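## Task

Insert the charger fully and squarely into outlet number four of the power strip, counting from the end the cord leaves. The strip must stay flat on the table. Release the charger and pull the grippers away afterwards; the plug has to stay seated without the robot holding it.

## Robot and tools

ROBOT. Two arms, left_arm and right_arm, in simulation. Each arm has seven joints (in order: waist, shoulder, upper arm roll, elbow, forearm roll, wrist pitch, wrist roll) and a two-finger gripper. The names are labels only; left_arm sits on the +y side of the scene.

SCENE FRAME. Origin on the table surface midway between the arms, +x pointing out over the table, +z up. Positions in metres, orientations as quaternions w,x,y,z. A gripper's fingers point along its own +z and close along its own y. The reported end_effector_position is the spot between the pads when shut, roughly 2 cm behind the fingertips; closing pushes the tips about 10 mm further along +z. The printed hand position may be off from reality, worse when the arm is stretched far.

execute_actions. Argument actions is a list holding at most one item. An empty list just reports the current state. An item with rows is a motion: rows is a list of 1 to 15 rows, steps is 1 to 15 (default 15), each step lasting 1/30 s. One row is used per step; if rows run out, the final row repeats. An item with only steps (up to 300) is a wait that commands nothing and returns once that many steps have elapsed since the previous result. Optional pictures (true/false) controls whether camera images come back. A refused call does nothing.

ROW LAYOUT. Every row is a single list of 16 numbers for both arms together, even if one arm stays still: left_arm's 7 joint targets then its opening, then right_arm's 7 joint targets then its opening. Joint targets are absolute angles in radians in each joint's own space (not scene coordinates), on the same scale as the Joint positions line. Stated ranges: waist -6.283 to 6.283, shoulder -2.059 to 2.094, upper arm roll -6.283 to 6.283, elbow -0.192 to 3.927, forearm roll -6.283 to 6.283, wrist pitch -1.693 to 3.142, wrist roll -6.283 to 6.283. True limits may differ by up to 0.010 rad. A target more than 0.010 rad outside a range and beyond the joint's last reported angle makes the call refused; a target past the real end is clipped there and reported as "joint sent to its limit" (possibly referring to an earlier move). Opening is an absolute value from -1 (closed) to +1 (fully open, pad gap 0.084 m). To copy an arm's current pose, repeat its values from Joint positions.

MOTION LIMITS. Joint targets move at most 3.14 rad/s with about 0.16 s of acceleration, and an arm's joints are timed to arrive together. Per step a target is kept within 0.623 rad of the measured angle, and targets that would shift the gripper over 70 mm from where it is get scaled back. Big moves therefore take several calls. Between calls the arms keep heading for the last row sent, including while a reply is being written, until they come to rest or a step is HELD.

GRIPPING. grip_measured reports the actual opening on the command scale. To hold something, command an opening well below grip_measured; a larger gap means a harder squeeze, up to about 24 N per pad. Re-sending grip_measured gives only a mild hold that weakens on wide parts. Closing fast can press extra hard.

RESULT LINES. The state line gives each arm's gripper position, quaternion and linear/angular velocity in the scene frame. Joint positions and Joint velocities list each arm's seven joints (rad, rad/s) plus pad gap (m, m/s). HELD marks steps where some or all of the row was not sent. "joint command not followed" means a clearance check altered or blocked targets while the rest of the row ran. A TORQUE FAULT stops the arm, backs the joint off, freezes it for 10 s and drops the rest of the call; load limits in N m: waist 45, shoulder 45, upper arm roll 27, elbow 27, forearm roll 27, wrist pitch 18, wrist roll 18, held weight included. MOTOR HOT appears from 65 °C; at 80 °C an OVER-TEMPERATURE FAULT brakes that arm until it cools, so avoid holding loads idle for long.

CAMERAS. cam_high, cam_left_wrist, cam_right_wrist, each 896x504, returned in that order. zoom_image takes camera (one of those names) and region [x0, y0, x1, y1] in that camera's pixels, top-left origin, at most 504 by 504, and returns an enlarged crop of its latest image.

finished_scene. Pass scene, the number of the current scene. Replying without any tool call ends everything.

CAUTIONS. Keep the arms from colliding or shoving each other. Nothing may leave the table. Avoid dropping or slipping the charger, slamming, and forcing the plug hard; keep the strip flat. Brief external tugs on held parts or nudges to loose objects can occur, so check the grip and object positions. Finish by opening the gripper and retreating so the plug stays in by itself.

Each tool is called after "Request:" as name(argument=value, ...), one argument or row to a line, values as JSON.

## Session

Request:
execute_actions(
  actions=[],
)

Scene clock: 0.00 s of 4500.00 s.
left_arm: end_effector_position=(+0.3842, +0.8583, +0.3117) grip_measured=+1.00 end_effector_quat_wxyz=(-0.075, +0.237, +0.851, +0.463) end_effector_velocity=(-0.000, +0.000, +0.000) end_effector_angular_velocity=(+0.000, +0.000, -0.000) | right_arm: end_effector_position=(+0.6607, -0.1639, +0.1201) grip_measured=+1.00 end_effector_quat_wxyz=(-0.026, +0.993, -0.114, +0.019) end_effector_velocity=(+0.000, +0.000, +0.001) end_effector_angular_velocity=(-0.000, -0.002, -0.000)
Joint positions: left_arm=[ 0.926  0.276  0.16   1.362  1.139  0.441 -2.585  0.084] | right_arm=[ 0.494  0.661 -0.037  1.723  0.066  1.007  0.477  0.084]
Joint velocities: left_arm=[ 0.    -0.     0.    -0.     0.001 -0.    -0.    -0.   ] | right_arm=[ 0.001 -0.001 -0.001 -0.    -0.     0.     0.001 -0.   ]
Motor temperatures (°C, as the motors report them): left_arm=[34 32 34 33 33 40 33] | right_arm=[34 31 35 30 34 41 40]

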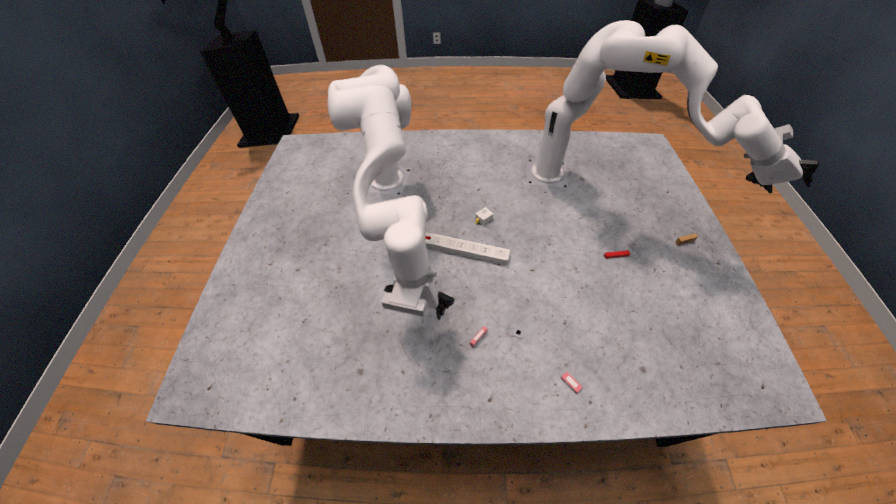

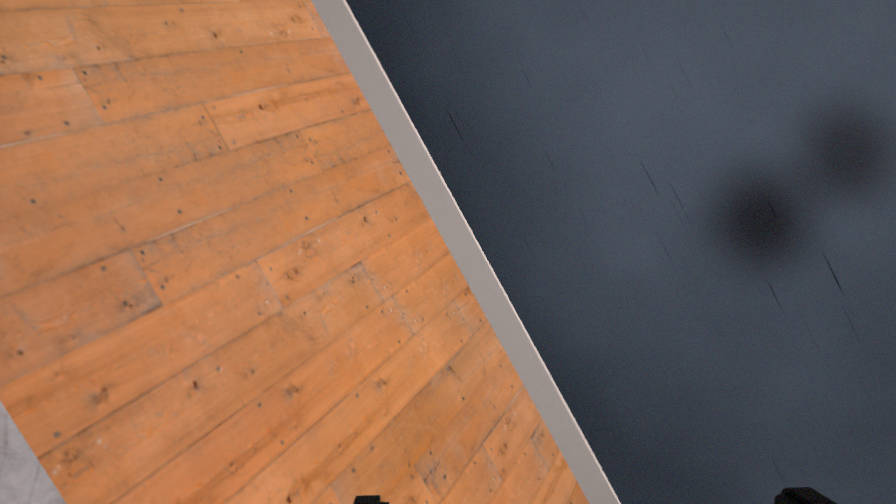

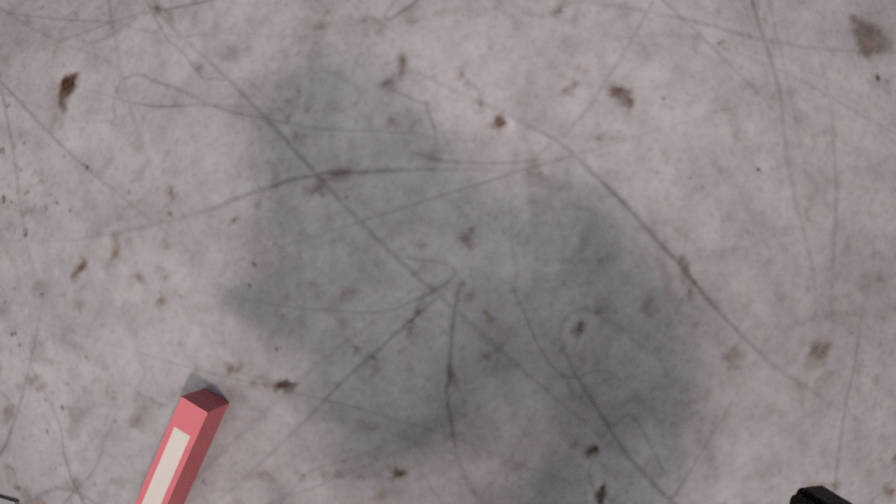

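Request:
zoom_image(
  camera="cam_high",
  region=[400,180,560,280],
)

Request:
execute_actions(
  actions=[
    {"rows":[[0,0,0,1.2,0,1.2,0,1,0,0,0,1.2,0,1.2,0,1]]},
  ],
  pictures=false,
)

Request:
execute_actions(
  actions=[
    {"steps":60},
  ],
)

Region (400, 180, 560, 280) of cam_high's 896x504 image, scaled by 3.150, with more detail than that image has; it fills the top 315 rows of this view, and the rest is white.

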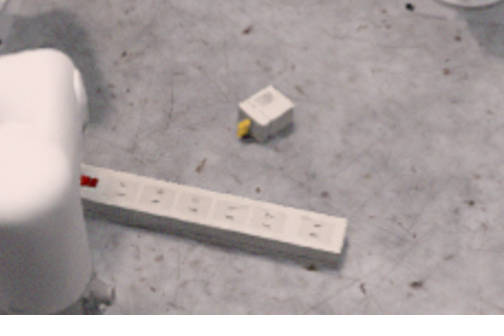

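Scene clock: 12.40 s of 4500.00 s.
left_arm: end_effector_position=(+0.4798, +0.6983, +0.3064) grip_measured=+1.00 end_effector_quat_wxyz=(-0.083, +0.360, +0.850, +0.375) end_effector_velocity=(+0.166, -0.398, -0.043) end_effector_angular_velocity=(-0.440, +0.421, -0.567) | right_arm: end_effector_position=(+0.6116, -0.3179, +0.2000) grip_measured=+1.00 end_effector_quat_wxyz=(-0.013, +0.994, -0.105, +0.011) end_effector_velocity=(-0.182, -0.332, +0.168) end_effector_angular_velocity=(-0.055, +0.037, +0.044)
Joint positions: left_arm=[ 0.637  0.168  0.096  1.299  0.85   0.72  -2.296  0.084] | right_arm=[ 0.251  0.339 -0.02   1.467  0.033  1.102  0.243  0.084]
Joint velocities: left_arm=[-0.65  -0.189 -0.108 -0.11  -0.648  0.535  0.646 -0.   ] | right_arm=[-0.577 -0.775  0.039 -0.605 -0.076  0.223 -0.552  0.   ]
Motor temperatures (°C, as the motors report them): left_arm=[34 33 34 37 33 40 33] | right_arm=[34 33 35 34 34 41 40]
Steps of this call (steps 1 to 90: nothing new was sent; then 8.90 s passed at rest; steps 91 to 105: all 15 steps of this action). Readings (joint positions):
91: left_arm=[0.926 0.276 0.160 1.362 1.138 0.441 -2.585] | right_arm=[0.494 0.661 -0.037 1.723 0.066 1.007 0.477]
92: left_arm=[0.922 0.275 0.160 1.361 1.133 0.447 -2.579] | right_arm=[0.491 0.657 -0.036 1.718 0.065 1.009 0.473]
94: left_arm=[0.887 0.258 0.157 1.349 1.094 0.489 -2.540] | right_arm=[0.464 0.619 -0.026 1.680 0.061 1.022 0.441]
98: left_arm=[0.791 0.219 0.124 1.330 1.004 0.576 -2.450] | right_arm=[0.382 0.515 -0.031 1.606 0.051 1.051 0.369]
105: the state above

Scene clock: 14.40 s of 4500.00 s.
left_arm: end_effector_position=(+0.4730, +0.2136, +0.2566) grip_measured=+1.00 end_effector_quat_wxyz=(-0.000, +0.998, -0.071, -0.000) end_effector_velocity=(+0.000, -0.000, +0.000) end_effector_angular_velocity=(-0.000, -0.001, -0.003) | right_arm: end_effector_position=(+0.5080, -0.4383, +0.2566) grip_measured=+1.00 end_effector_quat_wxyz=(-0.000, +0.996, -0.092, -0.000) end_effector_velocity=(+0.000, +0.001, +0.000) end_effector_angular_velocity=(-0.000, -0.000, +0.001)
Joint positions: left_arm=[ 0.     0.     0.     1.2    0.     1.2   -0.     0.084] | right_arm=[0.    0.    0.    1.2   0.    1.2   0.    0.084]
Joint velocities: left_arm=[-0.    -0.     0.     0.    -0.    -0.     0.002  0.   ] | right_arm=[ 0.001 -0.     0.     0.    -0.     0.    -0.     0.   ]
Motor temperatures (°C, as the motors report them): left_arm=[34 33 34 37 33 40 33] | right_arm=[34 33 35 35 34 41 40]
Steps of this call (steps 1 to 60: the robot went on to your last target). Readings (joint positions):
1: left_arm=[0.616 0.162 0.092 1.295 0.828 0.738 -2.275] | right_arm=[0.232 0.313 -0.019 1.446 0.031 1.109 0.224]
2: left_arm=[0.594 0.156 0.089 1.292 0.807 0.755 -2.253] | right_arm=[0.212 0.287 -0.017 1.426 0.028 1.117 0.206]
4: left_arm=[0.552 0.145 0.083 1.285 0.763 0.787 -2.210] | right_arm=[0.173 0.234 -0.014 1.384 0.023 1.132 0.168]
8: left_arm=[0.470 0.123 0.070 1.273 0.671 0.848 -2.117] | right_arm=[0.093 0.125 -0.007 1.299 0.012 1.164 0.090]
60: the state above

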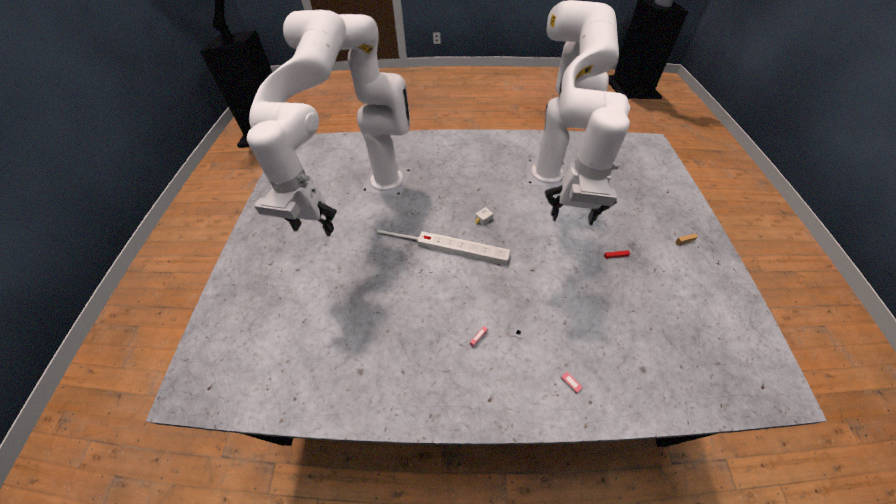

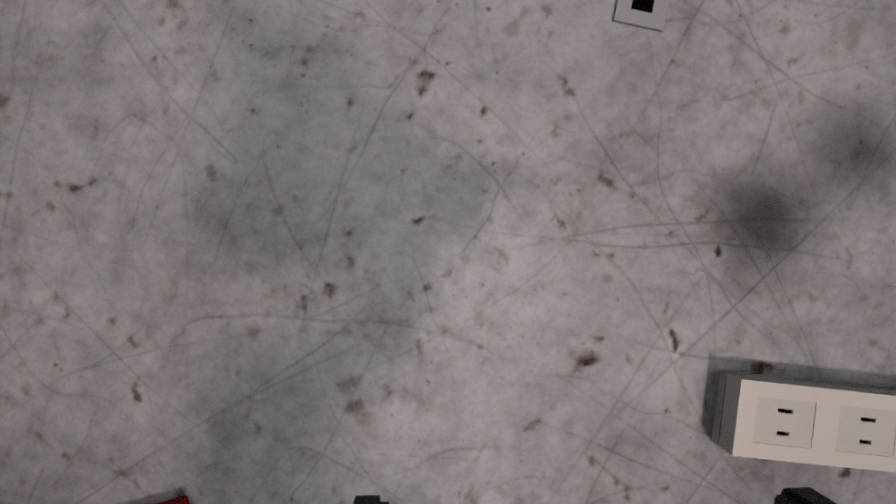

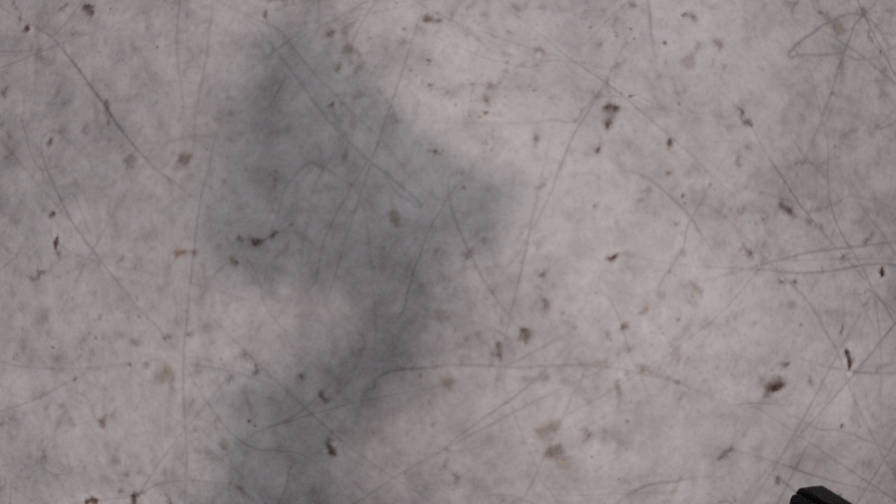

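Request:
execute_actions(
  actions=[
    {"rows":[[-0.65,-0.689,0,0.584,0,1.273,0,1,-0.3,0,0,1.2,0,1.2,0,1]]},
  ],
  pictures=false,
)

Request:
execute_actions(
  actions=[
    {"steps":30},
  ],
)

Scene clock: 28.73 s of 4500.00 s.
left_arm: end_effector_position=(+0.3317, +0.1093, +0.2680) grip_measured=+1.00 end_effector_quat_wxyz=(-0.001, +0.971, -0.237, -0.002) end_effector_velocity=(-0.367, -0.156, -0.007) end_effector_angular_velocity=(-0.008, -0.014, -0.827) | right_arm: end_effector_position=(+0.4619, -0.5715, +0.2567) grip_measured=+1.00 end_effector_quat_wxyz=(+0.000, +0.971, -0.239, -0.000) end_effector_velocity=(-0.009, -0.016, -0.000) end_effector_angular_velocity=(+0.003, -0.001, -0.041)
Joint positions: left_arm=[-0.337 -0.353 -0.001  0.88  -0.     1.238  0.     0.084] | right_arm=[-0.294 -0.    -0.004  1.2   -0.     1.2    0.     0.084]
Joint velocities: left_arm=[-0.832 -0.894  0.005 -0.785  0.001  0.093 -0.    -0.   ] | right_arm=[-0.093 -0.001  0.054 -0.001  0.004  0.     0.001  0.   ]
Motor temperatures (°C, as the motors report them): left_arm=[34 33 34 38 33 40 33] | right_arm=[34 33 35 36 34 41 40]
Steps of this call (steps 1 to 15: the robot went on to your last target; steps 16 to 90: nothing new was sent; then 10.83 s passed at rest; steps 91 to 105: all 15 steps of this action). Readings (joint positions):
91: left_arm=[-0.000 -0.000 0.000 1.200 0.000 1.200 0.000] | right_arm=[-0.000 0.000 0.000 1.200 0.000 1.200 -0.000]
92: left_arm=[-0.004 -0.004 0.001 1.195 0.000 1.200 -0.000] | right_arm=[-0.004 0.000 0.001 1.200 0.000 1.200 -0.000]
94: left_arm=[-0.043 -0.044 0.008 1.153 0.001 1.205 -0.000] | right_arm=[-0.044 0.000 0.009 1.200 0.001 1.200 -0.000]
98: left_arm=[-0.151 -0.153 -0.002 1.055 -0.000 1.217 0.000] | right_arm=[-0.167 0.000 -0.004 1.200 -0.000 1.200 0.000]
105: the state above

Scene clock: 29.73 s of 4500.00 s.
left_arm: end_effector_position=(+0.1990, +0.0812, +0.2486) grip_measured=+1.00 end_effector_quat_wxyz=(+0.000, +0.923, -0.386, -0.000) end_effector_velocity=(-0.000, -0.000, +0.000) end_effector_angular_velocity=(-0.000, +0.000, -0.001) | right_arm: end_effector_position=(+0.4613, -0.5726, +0.2566) grip_measured=+1.00 end_effector_quat_wxyz=(-0.000, +0.971, -0.240, +0.000) end_effector_velocity=(-0.000, +0.000, -0.000) end_effector_angular_velocity=(-0.000, +0.001, -0.000)
Joint positions: left_arm=[-0.65  -0.689  0.     0.584  0.     1.273 -0.     0.084] | right_arm=[-0.3   -0.     0.     1.2    0.     1.2   -0.     0.084]
Joint velocities: left_arm=[-0.001 -0.    -0.     0.    -0.     0.001  0.    -0.   ] | right_arm=[ 0.    -0.     0.    -0.001 -0.     0.     0.001 -0.   ]
Motor temperatures (°C, as the motors report them): left_arm=[34 33 34 38 33 40 33] | right_arm=[34 33 35 36 34 41 40]
Steps of this call (steps 1 to 30: the robot went on to your last target). Readings (joint positions):
1: left_arm=[-0.365 -0.383 -0.001 0.854 -0.000 1.241 0.000] | right_arm=[-0.296 -0.000 -0.002 1.200 -0.000 1.200 0.000]
2: left_arm=[-0.393 -0.414 -0.001 0.827 -0.000 1.244 0.000] | right_arm=[-0.296 -0.000 0.000 1.200 0.000 1.200 -0.000]
4: left_arm=[-0.451 -0.476 -0.001 0.772 -0.000 1.251 0.000] | right_arm=[-0.297 -0.000 0.003 1.200 0.000 1.200 -0.000]
8: left_arm=[-0.571 -0.604 -0.001 0.659 -0.000 1.264 0.000] | right_arm=[-0.299 -0.000 0.001 1.200 0.000 1.200 -0.000]
30: the state above
All arms were judged still, so your last target was given up. Only a new action makes them travel on or press farther. Fingers that are still opening or closing keep moving.

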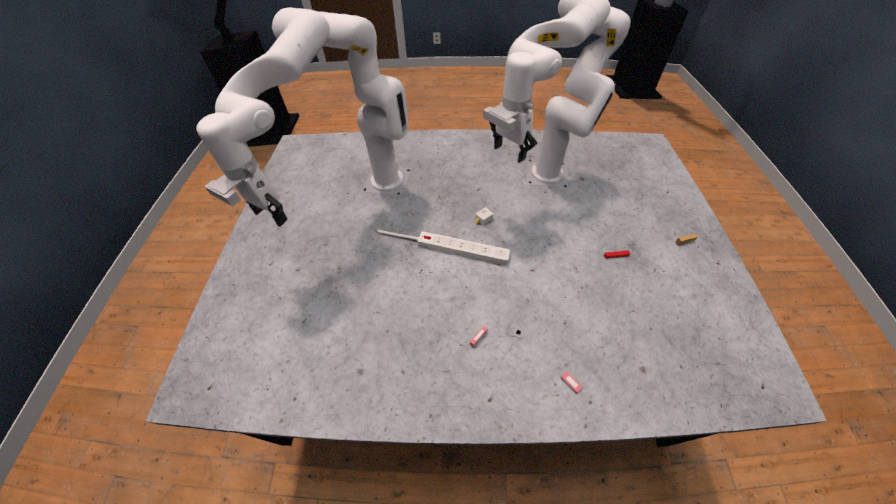

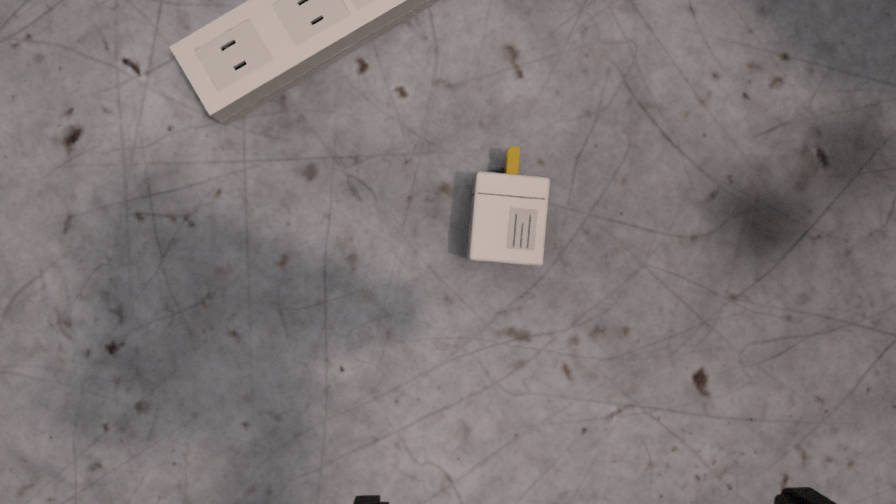

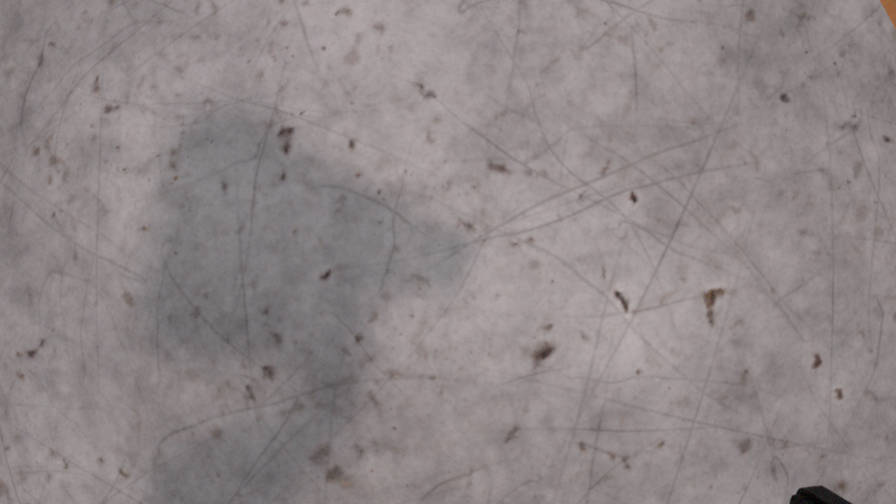

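Request:
execute_actions(
  actions=[
    {"rows":[[-0.65,-0.187,0,0.508,0,0.695,0.07,1,0.1,-0.187,0,0.508,0,0.695,-0.72,1]]},
  ],
  pictures=false,
)

Request:
execute_actions(
  actions=[
    {"steps":20},
  ],
)

Request:
execute_actions(
  actions=[
    {"rows":[[-0.65,0.037,0,0.465,0,0.428,0.07,1,0.1,-0.187,0,0.508,0,0.695,-0.72,1]]},
  ],
)

Request:
zoom_image(
  camera="cam_high",
  region=[400,160,560,280],
)

Scene clock: 54.53 s of 4500.00 s.
left_arm: end_effector_position=(+0.2460, +0.0336, +0.1138) grip_measured=+1.00 end_effector_quat_wxyz=(-0.001, +0.910, -0.414, -0.003) end_effector_velocity=(+0.016, -0.015, -0.239) end_effector_angular_velocity=(+0.058, +0.059, -0.091) | right_arm: end_effector_position=(+0.4387, -0.4442, +0.1564) grip_measured=+1.00 end_effector_quat_wxyz=(+0.001, +0.994, +0.108, +0.002) end_effector_velocity=(-0.144, +0.276, -0.233) end_effector_angular_velocity=(-0.000, +0.024, +1.645)
Joint positions: left_arm=[-0.65  -0.234  0.     0.514 -0.     0.754  0.063  0.084] | right_arm=[-0.046 -0.118  0.001  0.768  0.     0.881 -0.446  0.084]
Joint velocities: left_arm=[ 0.001  0.708  0.001 -0.138 -0.    -0.763  0.094 -0.   ] | right_arm=[ 0.577 -0.27  -0.002 -1.02  -0.    -0.727 -1.07   0.   ]
Motor temperatures (°C, as the motors report them): left_arm=[34 33 34 39 33 41 33] | right_arm=[34 33 35 37 34 41 40]
Steps of this call (steps 1 to 90: nothing new was sent; then 21.30 s passed at rest; steps 91 to 105: all 15 steps of this action). Readings (joint positions):
91: left_arm=[-0.650 -0.689 -0.000 0.584 -0.000 1.273 0.000] | right_arm=[-0.300 -0.000 -0.000 1.200 -0.000 1.200 -0.000]
92: left_arm=[-0.650 -0.686 -0.000 0.584 0.000 1.267 0.001] | right_arm=[-0.297 -0.002 -0.001 1.196 -0.000 1.195 -0.006]
94: left_arm=[-0.650 -0.646 -0.000 0.581 0.000 1.217 0.007] | right_arm=[-0.270 -0.017 -0.006 1.152 -0.000 1.155 -0.054]
98: left_arm=[-0.650 -0.485 0.000 0.552 -0.000 1.039 0.028] | right_arm=[-0.180 -0.055 0.003 1.005 0.000 1.050 -0.196]
105: the state above

Scene clock: 55.20 s of 4500.00 s.
left_arm: end_effector_position=(+0.2493, +0.0302, +0.0999) grip_measured=+1.00 end_effector_quat_wxyz=(+0.000, +0.909, -0.418, +0.000) end_effector_velocity=(-0.000, +0.000, -0.000) end_effector_angular_velocity=(+0.000, +0.000, -0.000) | right_arm: end_effector_position=(+0.3914, -0.3810, +0.1000) grip_measured=+1.00 end_effector_quat_wxyz=(+0.000, +0.950, +0.312, +0.000) end_effector_velocity=(-0.003, +0.002, -0.002) end_effector_angular_velocity=(+0.000, +0.006, +0.007)
Joint positions: left_arm=[-0.65  -0.187 -0.     0.508  0.     0.695  0.07   0.084] | right_arm=[ 0.099 -0.187 -0.     0.509  0.     0.695 -0.72   0.084]
Joint velocities: left_arm=[-0.     0.001  0.    -0.     0.    -0.     0.    -0.   ] | right_arm=[ 0.003  0.     0.002 -0.006  0.    -0.001 -0.002  0.   ]
Motor temperatures (°C, as the motors report them): left_arm=[34 33 34 39 33 41 33] | right_arm=[34 33 35 37 34 41 40]
Steps of this call (steps 1 to 20: the robot went on to your last target). Readings (joint positions):
1: left_arm=[-0.650 -0.215 0.000 0.510 -0.000 0.733 0.065] | right_arm=[-0.027 -0.127 0.001 0.734 0.000 0.857 -0.482]
2: left_arm=[-0.650 -0.203 0.000 0.508 -0.000 0.719 0.067] | right_arm=[-0.008 -0.136 0.001 0.699 0.000 0.832 -0.518]
4: left_arm=[-0.650 -0.194 0.000 0.508 -0.000 0.705 0.069] | right_arm=[0.031 -0.154 0.000 0.631 0.000 0.783 -0.591]
8: left_arm=[-0.650 -0.190 -0.000 0.509 0.000 0.697 0.070] | right_arm=[0.087 -0.180 0.002 0.529 -0.000 0.714 -0.693]
20: the state above

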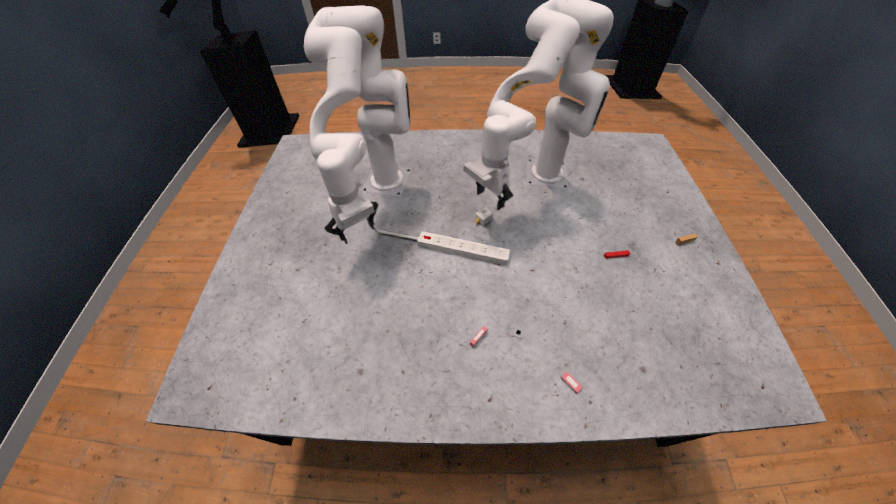

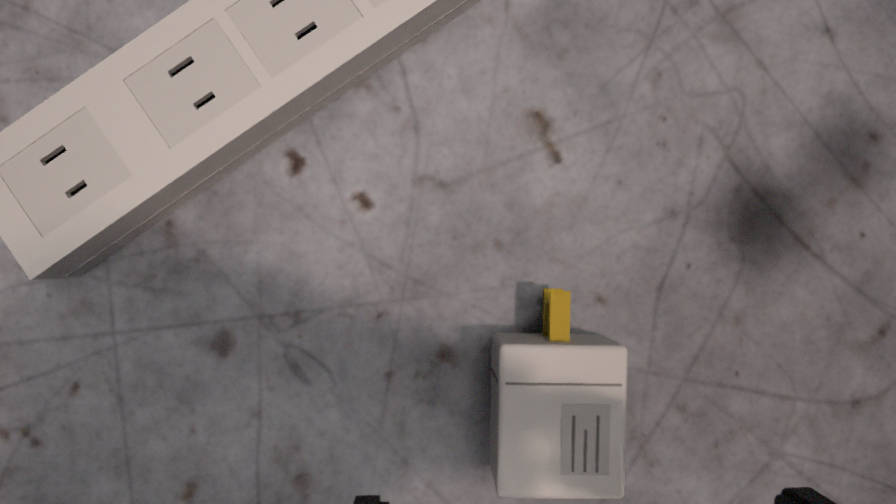

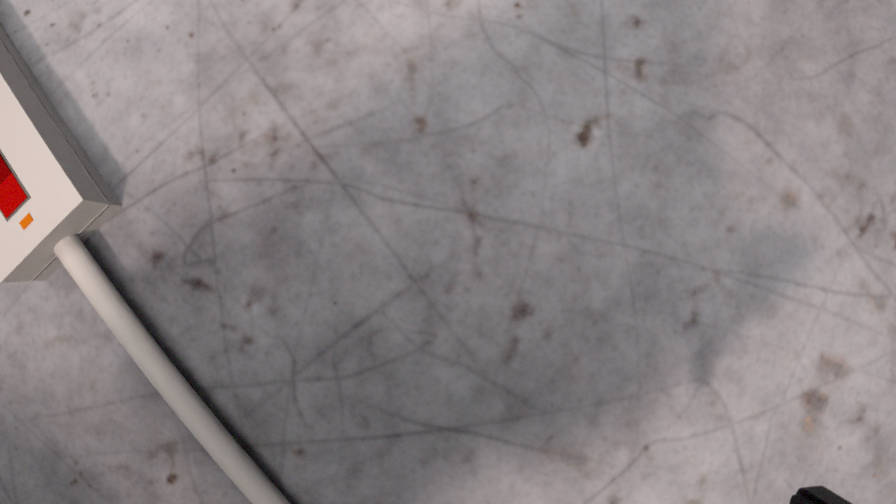

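Scene clock: 55.70 s of 4500.00 s.
left_arm: end_effector_position=(+0.2499, +0.0296, +0.0281) grip_measured=+1.00 end_effector_quat_wxyz=(+0.000, +0.909, -0.418, +0.001) end_effector_velocity=(+0.001, -0.002, -0.003) end_effector_angular_velocity=(-0.008, -0.008, +0.000) | right_arm: end_effector_position=(+0.3910, -0.3807, +0.0997) grip_measured=+1.00 end_effector_quat_wxyz=(+0.000, +0.950, +0.312, +0.000) end_effector_velocity=(-0.000, +0.000, -0.000) end_effector_angular_velocity=(+0.000, +0.001, +0.001)
Joint positions: left_arm=[-0.65   0.035 -0.     0.467  0.     0.43   0.07   0.084] | right_arm=[ 0.1   -0.187 -0.     0.508  0.     0.695 -0.72   0.084]
Joint velocities: left_arm=[-0.     0.01  -0.    -0.003 -0.001 -0.024 -0.    -0.   ] | right_arm=[ 0.     0.     0.    -0.     0.     0.    -0.001 -0.   ]
Motor temperatures (°C, as the motors report them): left_arm=[34 33 34 39 33 41 33] | right_arm=[34 33 35 37 34 41 40]
Steps of this call (steps 1 to 15: all 15 steps of this action). Readings (joint positions):
1: left_arm=[-0.650 -0.187 -0.000 0.508 -0.000 0.695 0.070] | right_arm=[0.100 -0.187 -0.000 0.509 0.000 0.695 -0.720]
2: left_arm=[-0.650 -0.184 -0.000 0.508 -0.000 0.689 0.070] | right_arm=[0.100 -0.187 -0.000 0.509 0.000 0.695 -0.720]
4: left_arm=[-0.650 -0.146 -0.000 0.503 0.000 0.638 0.070] | right_arm=[0.100 -0.187 -0.000 0.508 0.000 0.695 -0.720]
8: left_arm=[-0.650 0.002 0.000 0.469 -0.000 0.478 0.070] | right_arm=[0.100 -0.187 -0.000 0.508 0.000 0.695 -0.720]
15: the state above

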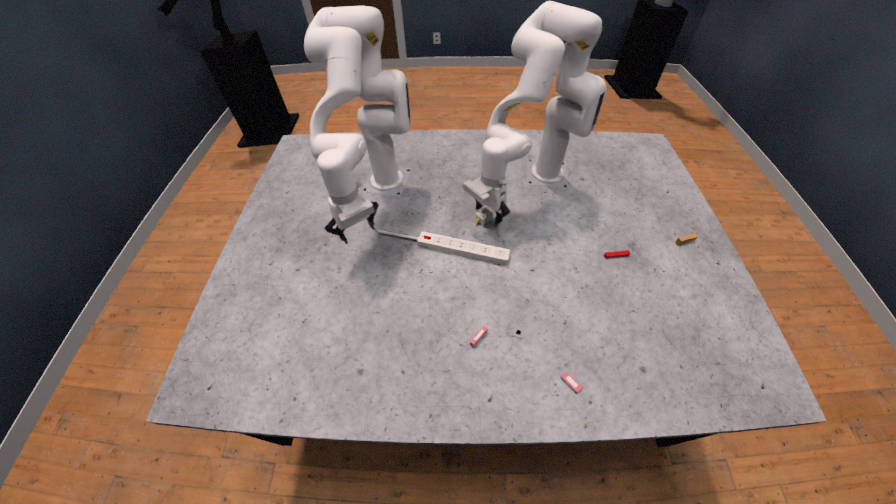

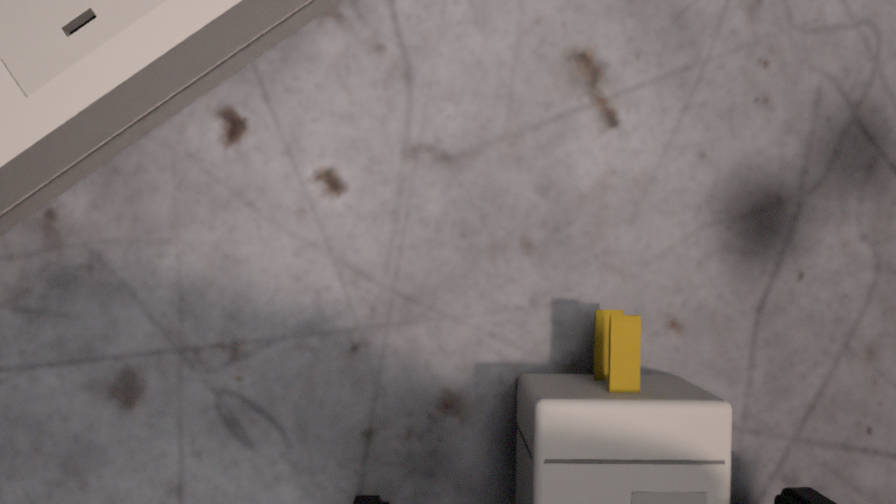

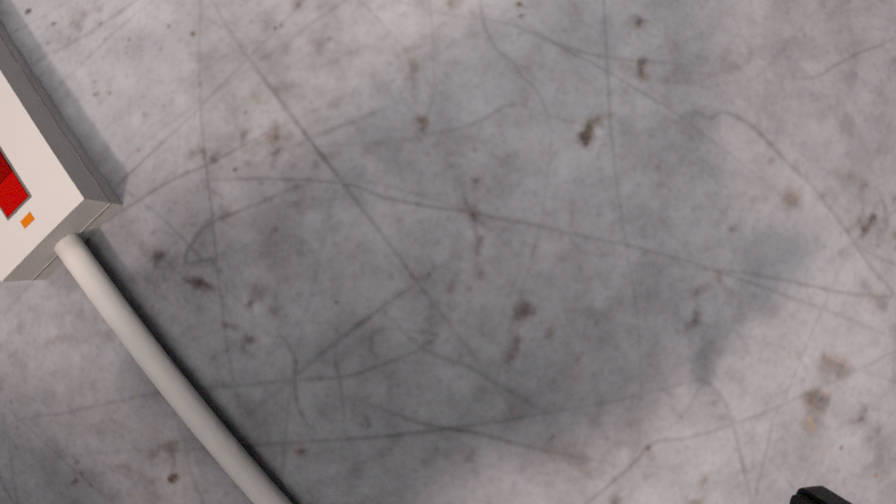

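Region (400, 160, 560, 280) of cam_high's 896x504 image, scaled by 3.150, with more detail than that image has; it fills the top 378 rows of this view, and the rest is white.

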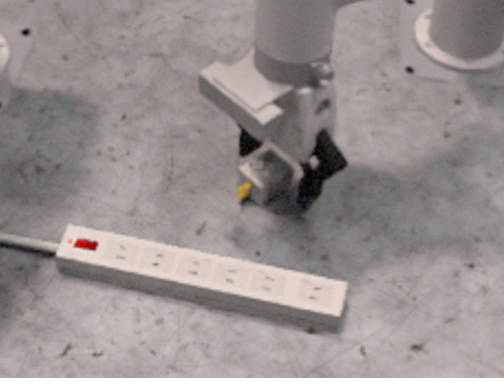

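Request:
execute_actions(
  actions=[
    {"rows":[[-0.662,0.037,0,0.465,0,0.428,0.07,-0.4,0.1,-0.187,0,0.508,0,0.695,-0.72,1]]},
  ],
  pictures=false,
)

Request:
execute_actions(
  actions=[
    {"steps":15},
  ],
  pictures=false,
)

Request:
execute_actions(
  actions=[
    {"rows":[[-0.662,-0.187,0,0.508,0,0.695,0.07,-0.6,0.1,-0.187,0,0.508,0,0.695,-0.72,1]]},
  ],
  pictures=false,
)

Request:
execute_actions(
  actions=[
    {"rows":[[0.3,0.22,0,0.963,0,0.743,0,-0.6,0.732,-0.187,0,0.508,0,0.695,-0.72,1]]},
  ],
  pictures=false,
)

Request:
execute_actions(
  actions=[
    {"steps":30},
  ],
)

Scene clock: 67.03 s of 4500.00 s.
left_arm: end_effector_position=(+0.2463, +0.0273, +0.0270) grip_measured=-0.10 end_effector_quat_wxyz=(+0.000, +0.906, -0.423, +0.000) end_effector_velocity=(-0.001, +0.001, -0.001) end_effector_angular_velocity=(+0.002, +0.002, +0.000) | right_arm: end_effector_position=(+0.3910, -0.3807, +0.0997) grip_measured=+1.00 end_effector_quat_wxyz=(-0.000, +0.950, +0.312, +0.000) end_effector_velocity=(+0.000, -0.001, +0.000) end_effector_angular_velocity=(-0.000, -0.000, -0.002)
Joint positions: left_arm=[-0.662  0.037  0.     0.465  0.     0.428  0.07   0.04 ] | right_arm=[ 0.1   -0.187  0.     0.508  0.     0.695 -0.72   0.084]
Joint velocities: left_arm=[-0.    -0.     0.    -0.003 -0.    -0.    -0.    -0.   ] | right_arm=[-0.001 -0.    -0.     0.    -0.     0.     0.001  0.   ]
Motor temperatures (°C, as the motors report them): left_arm=[34 33 34 38 33 41 33] | right_arm=[34 32 35 36 34 42 40]
Steps of this call (steps 1 to 15: the robot went on to your last target; steps 16 to 90: nothing new was sent; then 7.83 s passed at rest; steps 91 to 105: all 15 steps of this action). Readings (joint positions):
91: left_arm=[-0.650 0.037 0.000 0.465 -0.000 0.428 0.070] | right_arm=[0.100 -0.187 0.000 0.508 -0.000 0.695 -0.720]
92: left_arm=[-0.652 0.037 0.000 0.465 -0.000 0.428 0.070] | right_arm=[0.100 -0.187 0.000 0.508 0.000 0.695 -0.720]
94: left_arm=[-0.657 0.037 0.000 0.465 -0.000 0.428 0.070] | right_arm=[0.100 -0.187 -0.000 0.508 -0.000 0.695 -0.720]
98: left_arm=[-0.661 0.037 -0.000 0.465 0.000 0.428 0.070] | right_arm=[0.100 -0.187 0.000 0.508 -0.000 0.695 -0.720]
105: the state above

Scene clock: 67.53 s of 4500.00 s.
left_arm: end_effector_position=(+0.2462, +0.0273, +0.0270) grip_measured=-0.10 end_effector_quat_wxyz=(+0.000, +0.906, -0.423, +0.000) end_effector_velocity=(+0.000, -0.001, +0.001) end_effector_angular_velocity=(-0.002, -0.001, -0.000) | right_arm: end_effector_position=(+0.3910, -0.3807, +0.0997) grip_measured=+1.00 end_effector_quat_wxyz=(-0.000, +0.950, +0.312, +0.000) end_effector_velocity=(-0.000, +0.000, -0.001) end_effector_angular_velocity=(+0.001, +0.002, -0.001)
Joint positions: left_arm=[-0.662  0.037  0.     0.465  0.     0.428  0.07   0.04 ] | right_arm=[ 0.1   -0.187 -0.     0.508  0.     0.695 -0.72   0.084]
Joint velocities: left_arm=[-0.    -0.001 -0.     0.001 -0.    -0.     0.     0.   ] | right_arm=[ 0.001  0.002 -0.    -0.     0.001 -0.     0.002 -0.   ]
Motor temperatures (°C, as the motors report them): left_arm=[34 33 34 38 33 41 33] | right_arm=[34 32 35 36 34 42 40]
Steps of this call (steps 1 to 15: the robot went on to your last target). Readings (joint positions):
1: left_arm=[-0.662 0.037 0.000 0.465 0.000 0.428 0.070] | right_arm=[0.100 -0.187 0.000 0.508 -0.000 0.695 -0.720]
2: left_arm=[-0.662 0.037 0.000 0.465 0.000 0.428 0.070] | right_arm=[0.100 -0.187 0.000 0.508 0.000 0.695 -0.720]
4: left_arm=[-0.662 0.037 0.000 0.465 0.000 0.428 0.070] | right_arm=[0.100 -0.187 0.000 0.508 0.000 0.695 -0.720]
8: left_arm=[-0.662 0.037 0.000 0.465 0.000 0.428 0.070] | right_arm=[0.100 -0.187 -0.000 0.508 -0.000 0.695 -0.720]
15: the state above
All arms were judged still, so your last target was given up. Only a new action makes them travel on or press farther. Fingers that are still opening or closing keep moving.

Scene clock: 68.03 s of 4500.00 s.
left_arm: end_effector_position=(+0.2455, +0.0281, +0.0982) grip_measured=-0.10 end_effector_quat_wxyz=(-0.001, +0.906, -0.423, -0.001) end_effector_velocity=(+0.000, -0.000, +0.005) end_effector_angular_velocity=(+0.002, +0.002, +0.000) | right_arm: end_effector_position=(+0.3910, -0.3807, +0.0997) grip_measured=+1.00 end_effector_quat_wxyz=(-0.000, +0.950, +0.312, +0.000) end_effector_velocity=(-0.000, -0.000, -0.000) end_effector_angular_velocity=(+0.000, +0.000, -0.001)
Joint positions: left_arm=[-0.662 -0.184  0.     0.506 -0.     0.693  0.07   0.04 ] | right_arm=[ 0.1   -0.187  0.     0.508  0.     0.695 -0.72   0.084]
Joint velocities: left_arm=[ 0.    -0.011 -0.     0.008  0.     0.023 -0.    -0.   ] | right_arm=[-0.001  0.     0.001 -0.     0.     0.     0.     0.   ]
Motor temperatures (°C, as the motors report them): left_arm=[34 33 34 38 33 41 33] | right_arm=[34 32 35 36 34 42 40]
Steps of this call (steps 1 to 15: all 15 steps of this action). Readings (joint positions):
1: left_arm=[-0.662 0.037 0.000 0.465 0.000 0.428 0.070] | right_arm=[0.100 -0.187 0.000 0.508 -0.000 0.695 -0.720]
2: left_arm=[-0.662 0.034 -0.000 0.465 -0.000 0.434 0.070] | right_arm=[0.100 -0.187 -0.000 0.508 -0.000 0.695 -0.720]
4: left_arm=[-0.662 -0.004 0.000 0.469 -0.000 0.486 0.070] | right_arm=[0.100 -0.187 0.000 0.508 -0.000 0.695 -0.720]
8: left_arm=[-0.662 -0.152 -0.000 0.505 0.000 0.645 0.070] | right_arm=[0.100 -0.187 -0.000 0.508 0.000 0.695 -0.720]
15: the state above

Scene clock: 68.53 s of 4500.00 s.
left_arm: end_effector_position=(+0.3863, +0.1161, +0.0999) grip_measured=-0.10 end_effector_quat_wxyz=(-0.000, +0.976, -0.218, -0.001) end_effector_velocity=(+0.246, +0.311, -0.007) end_effector_angular_velocity=(-0.001, -0.002, +0.971) | right_arm: end_effector_position=(+0.3670, -0.2197, +0.0998) grip_measured=+1.00 end_effector_quat_wxyz=(+0.000, +0.852, +0.524, +0.000) end_effector_velocity=(-0.145, +0.360, +0.000) end_effector_angular_velocity=(+0.000, +0.000, +1.102)
Joint positions: left_arm=[-0.263  0.022  0.     0.739 -0.     0.719  0.034  0.04 ] | right_arm=[ 0.566 -0.187  0.001  0.508 -0.     0.695 -0.72   0.084]
Joint velocities: left_arm=[ 0.915  0.325 -0.     0.367 -0.     0.04  -0.056  0.   ] | right_arm=[ 1.104 -0.001 -0.003 -0.    -0.     0.    -0.001 -0.   ]
Motor temperatures (°C, as the motors report them): left_arm=[34 33 34 38 33 41 33] | right_arm=[34 32 35 36 34 42 40]
Steps of this call (steps 1 to 15: all 15 steps of this action). Readings (joint positions):
1: left_arm=[-0.662 -0.185 0.000 0.506 -0.000 0.694 0.070] | right_arm=[0.100 -0.187 -0.000 0.508 0.000 0.695 -0.720]
2: left_arm=[-0.657 -0.182 -0.001 0.510 -0.000 0.695 0.069] | right_arm=[0.104 -0.187 -0.001 0.508 0.000 0.695 -0.720]
4: left_arm=[-0.613 -0.152 -0.005 0.542 0.000 0.699 0.064] | right_arm=[0.150 -0.187 -0.006 0.508 0.000 0.695 -0.720]
8: left_arm=[-0.479 -0.072 0.001 0.634 -0.000 0.707 0.051] | right_arm=[0.309 -0.187 0.002 0.509 -0.000 0.695 -0.720]
15: the state above

Scene clock: 69.53 s of 4500.00 s.
left_arm: end_effector_position=(+0.4760, +0.3552, +0.0903) grip_measured=-0.10 end_effector_quat_wxyz=(+0.000, +0.997, +0.078, +0.000) end_effector_velocity=(-0.001, +0.010, -0.001) end_effector_angular_velocity=(+0.002, +0.001, +0.019) | right_arm: end_effector_position=(+0.3408, -0.1678, +0.0997) grip_measured=+1.00 end_effector_quat_wxyz=(-0.000, +0.806, +0.592, +0.000) end_effector_velocity=(+0.000, -0.000, -0.000) end_effector_angular_velocity=(-0.000, +0.000, -0.001)
Joint positions: left_arm=[ 0.299  0.22  -0.001  0.963 -0.     0.743  0.     0.04 ] | right_arm=[ 0.732 -0.187 -0.     0.508  0.     0.695 -0.72   0.084]
Joint velocities: left_arm=[ 0.009  0.003  0.01   0.002 -0.    -0.    -0.    -0.   ] | right_arm=[-0.     0.001 -0.001  0.    -0.    -0.     0.001 -0.   ]
Motor temperatures (°C, as the motors report them): left_arm=[34 33 34 38 33 41 33] | right_arm=[34 32 35 36 34 42 40]
Steps of this call (steps 1 to 30: the robot went on to your last target). Readings (joint positions):
1: left_arm=[-0.233 0.033 0.000 0.751 -0.000 0.720 0.033] | right_arm=[0.603 -0.187 0.001 0.508 -0.000 0.695 -0.720]
2: left_arm=[-0.203 0.044 0.000 0.763 -0.000 0.721 0.031] | right_arm=[0.638 -0.187 0.001 0.508 -0.000 0.695 -0.720]
4: left_arm=[-0.143 0.064 0.000 0.787 -0.000 0.724 0.027] | right_arm=[0.693 -0.187 0.003 0.508 -0.000 0.695 -0.720]
8: left_arm=[-0.025 0.106 0.000 0.834 -0.000 0.729 0.020] | right_arm=[0.726 -0.187 -0.000 0.508 -0.000 0.695 -0.720]
30: the state above

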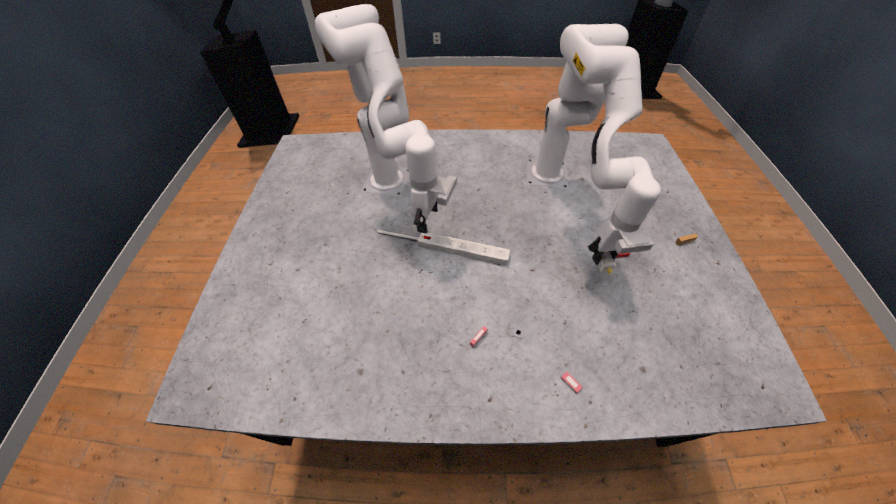

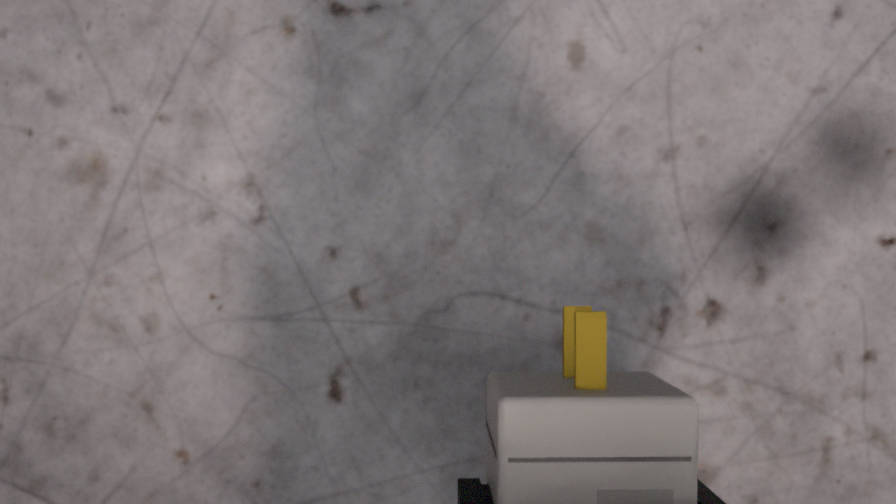

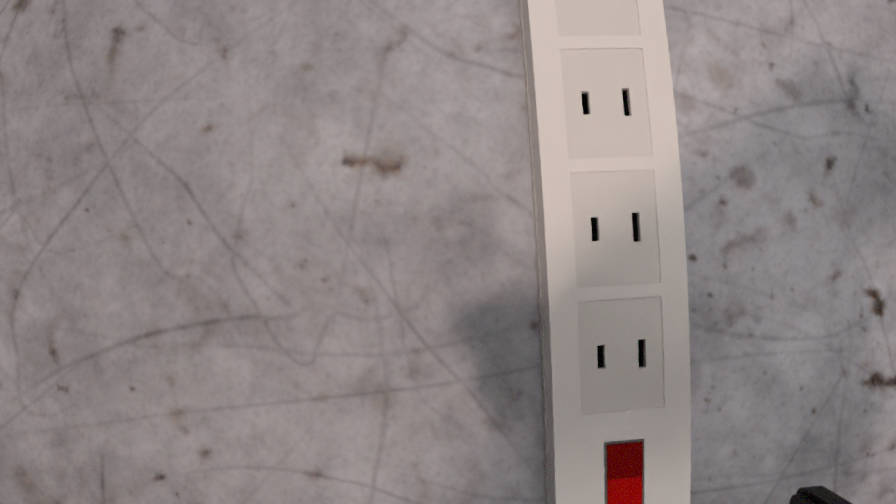

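Request:
execute_actions(
  actions=[
    {"rows":[[0.1,0.22,0,0.963,0,0.743,0,-0.6,0.72,0.037,0,0.465,0,0.428,-0.79,1]]},
  ],
  pictures=false,
)

Request:
execute_actions(
  actions=[
    {"rows":[[0.1,0.356,0,0.937,0,0.581,0,-0.6,0.72,0.037,0,0.465,0,0.428,-0.79,-0.4]]},
  ],
  pictures=false,
)

Request:
execute_actions(
  actions=[
    {"rows":[[0.1,0.356,0,0.937,0,0.581,0,1,0.8,0.105,0,0.565,0,0.46,-0.66,-0.6]]},
  ],
)

Scene clock: 82.13 s of 4500.00 s.
left_arm: end_effector_position=(+0.4814, +0.2632, +0.0901) grip_measured=-0.10 end_effector_quat_wxyz=(-0.000, +1.000, -0.018, -0.000) end_effector_velocity=(+0.001, +0.001, +0.001) end_effector_angular_velocity=(+0.003, -0.002, +0.002) | right_arm: end_effector_position=(+0.3439, -0.1708, +0.0281) grip_measured=+1.00 end_effector_quat_wxyz=(+0.000, +0.788, +0.615, +0.001) end_effector_velocity=(+0.002, +0.001, -0.003) end_effector_angular_velocity=(+0.006, -0.010, +0.004)
Joint positions: left_arm=[ 0.103  0.22   0.002  0.963  0.     0.743 -0.     0.04 ] | right_arm=[ 0.72   0.035 -0.     0.467  0.     0.43  -0.789  0.084]
Joint velocities: left_arm=[-0.012  0.     0.014  0.002 -0.    -0.001 -0.    -0.   ] | right_arm=[-0.002  0.01   0.001 -0.003 -0.    -0.025 -0.006 -0.   ]
Motor temperatures (°C, as the motors report them): left_arm=[34 33 34 38 33 41 33] | right_arm=[34 32 35 36 34 42 40]
Steps of this call (steps 1 to 15: the robot went on to your last target; steps 16 to 90: nothing new was sent; then 9.10 s passed at rest; steps 91 to 105: all 15 steps of this action). Readings (joint positions):
91: left_arm=[0.300 0.220 0.000 0.963 -0.000 0.743 -0.000] | right_arm=[0.732 -0.187 0.000 0.508 -0.000 0.695 -0.720]
92: left_arm=[0.296 0.220 0.002 0.963 0.000 0.743 -0.000] | right_arm=[0.732 -0.184 0.000 0.508 0.000 0.689 -0.722]
94: left_arm=[0.255 0.220 0.009 0.963 0.000 0.743 -0.000] | right_arm=[0.730 -0.145 0.000 0.504 0.000 0.638 -0.735]
98: left_arm=[0.141 0.220 -0.007 0.963 -0.000 0.743 0.000] | right_arm=[0.722 0.001 -0.000 0.468 -0.000 0.478 -0.777]
105: the state above

Scene clock: 82.63 s of 4500.00 s.
left_arm: end_effector_position=(+0.4821, +0.2607, +0.0289) grip_measured=-0.10 end_effector_quat_wxyz=(+0.000, +1.000, -0.021, +0.001) end_effector_velocity=(-0.003, -0.000, -0.005) end_effector_angular_velocity=(+0.000, +0.007, -0.001) | right_arm: end_effector_position=(+0.3436, -0.1710, +0.0275) grip_measured=+0.00 end_effector_quat_wxyz=(+0.000, +0.788, +0.615, +0.001) end_effector_velocity=(-0.000, +0.000, -0.000) end_effector_angular_velocity=(-0.000, +0.001, +0.003)
Joint positions: left_arm=[ 0.1    0.355  0.     0.938  0.     0.582 -0.     0.04 ] | right_arm=[ 0.72   0.036 -0.     0.466  0.     0.428 -0.79   0.044]
Joint velocities: left_arm=[-0.001  0.008 -0.    -0.007 -0.    -0.008  0.    -0.   ] | right_arm=[ 0.001  0.    -0.    -0.001  0.    -0.    -0.003  0.   ]
Motor temperatures (°C, as the motors report them): left_arm=[34 33 34 38 33 41 33] | right_arm=[34 32 35 36 34 42 40]
Steps of this call (steps 1 to 15: all 15 steps of this action). Readings (joint positions):
1: left_arm=[0.103 0.220 0.002 0.963 0.000 0.743 -0.000] | right_arm=[0.720 0.035 -0.000 0.467 0.000 0.429 -0.790]
2: left_arm=[0.102 0.223 0.002 0.963 0.000 0.737 -0.000] | right_arm=[0.720 0.035 0.000 0.466 0.000 0.429 -0.790]
4: left_arm=[0.101 0.257 0.001 0.960 0.000 0.689 -0.000] | right_arm=[0.720 0.036 -0.000 0.466 -0.000 0.428 -0.790]
8: left_arm=[0.101 0.347 0.001 0.933 -0.000 0.603 -0.000] | right_arm=[0.720 0.036 -0.000 0.466 -0.000 0.428 -0.790]
15: the state above

Scene clock: 83.13 s of 4500.00 s.
left_arm: end_effector_position=(+0.4816, +0.2607, +0.0281) grip_measured=+1.00 end_effector_quat_wxyz=(-0.000, +1.000, -0.021, +0.000) end_effector_velocity=(-0.001, -0.000, -0.001) end_effector_angular_velocity=(+0.000, +0.002, -0.000) | right_arm: end_effector_position=(+0.3505, -0.1322, +0.0284) grip_measured=+0.00 end_effector_quat_wxyz=(-0.000, +0.804, +0.595, -0.001) end_effector_velocity=(+0.003, +0.004, +0.003) end_effector_angular_velocity=(+0.005, -0.007, -0.005)
Joint positions: left_arm=[ 0.1    0.356  0.     0.937 -0.     0.581 -0.     0.084] | right_arm=[ 0.799  0.105 -0.     0.563  0.     0.46  -0.661  0.044]
Joint velocities: left_arm=[ 0.     0.001 -0.    -0.001  0.    -0.001 -0.     0.   ] | right_arm=[ 0.005 -0.001 -0.     0.01  -0.     0.001  0.01   0.   ]
Motor temperatures (°C, as the motors report them): left_arm=[34 33 34 38 33 41 33] | right_arm=[34 32 35 36 34 42 40]
Steps of this call (steps 1 to 15: all 15 steps of this action). Readings (joint positions):
1: left_arm=[0.100 0.355 0.000 0.938 0.000 0.581 -0.000] | right_arm=[0.720 0.036 -0.000 0.466 0.000 0.428 -0.790]
2: left_arm=[0.100 0.355 0.000 0.937 0.000 0.581 -0.000] | right_arm=[0.723 0.038 -0.001 0.469 -0.000 0.430 -0.784]
4: left_arm=[0.100 0.355 0.000 0.937 -0.000 0.581 -0.000] | right_arm=[0.747 0.060 -0.004 0.500 0.000 0.441 -0.742]
8: left_arm=[0.100 0.356 0.000 0.937 -0.000 0.581 -0.000] | right_arm=[0.794 0.100 0.004 0.555 -0.000 0.456 -0.674]
15: the state above

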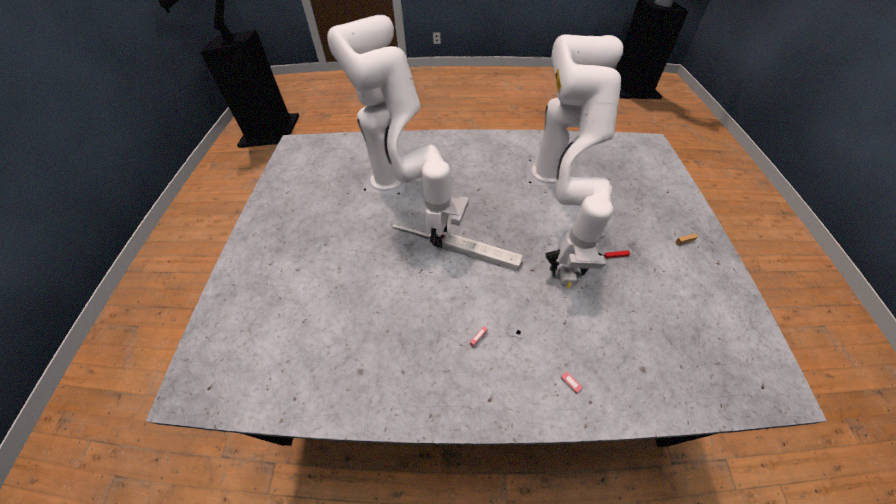

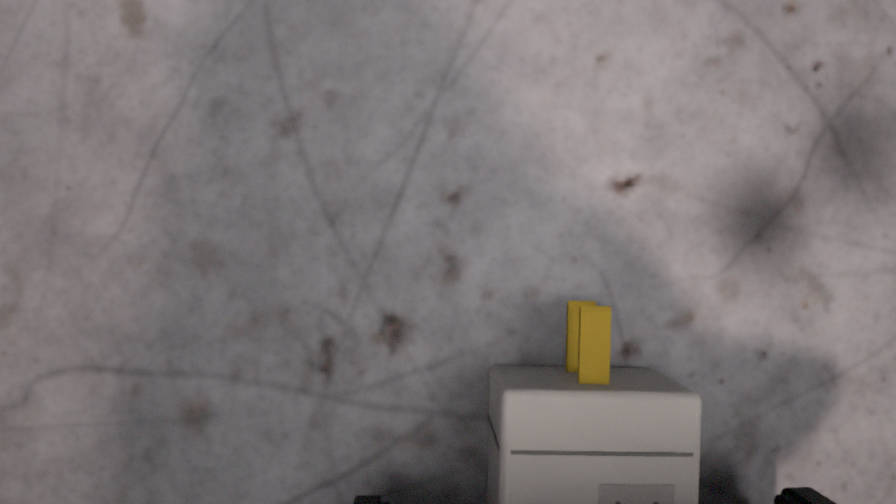

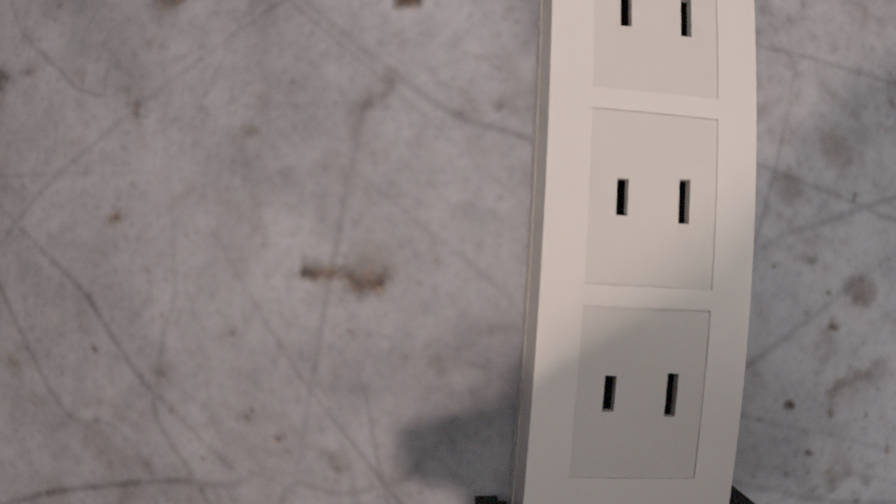

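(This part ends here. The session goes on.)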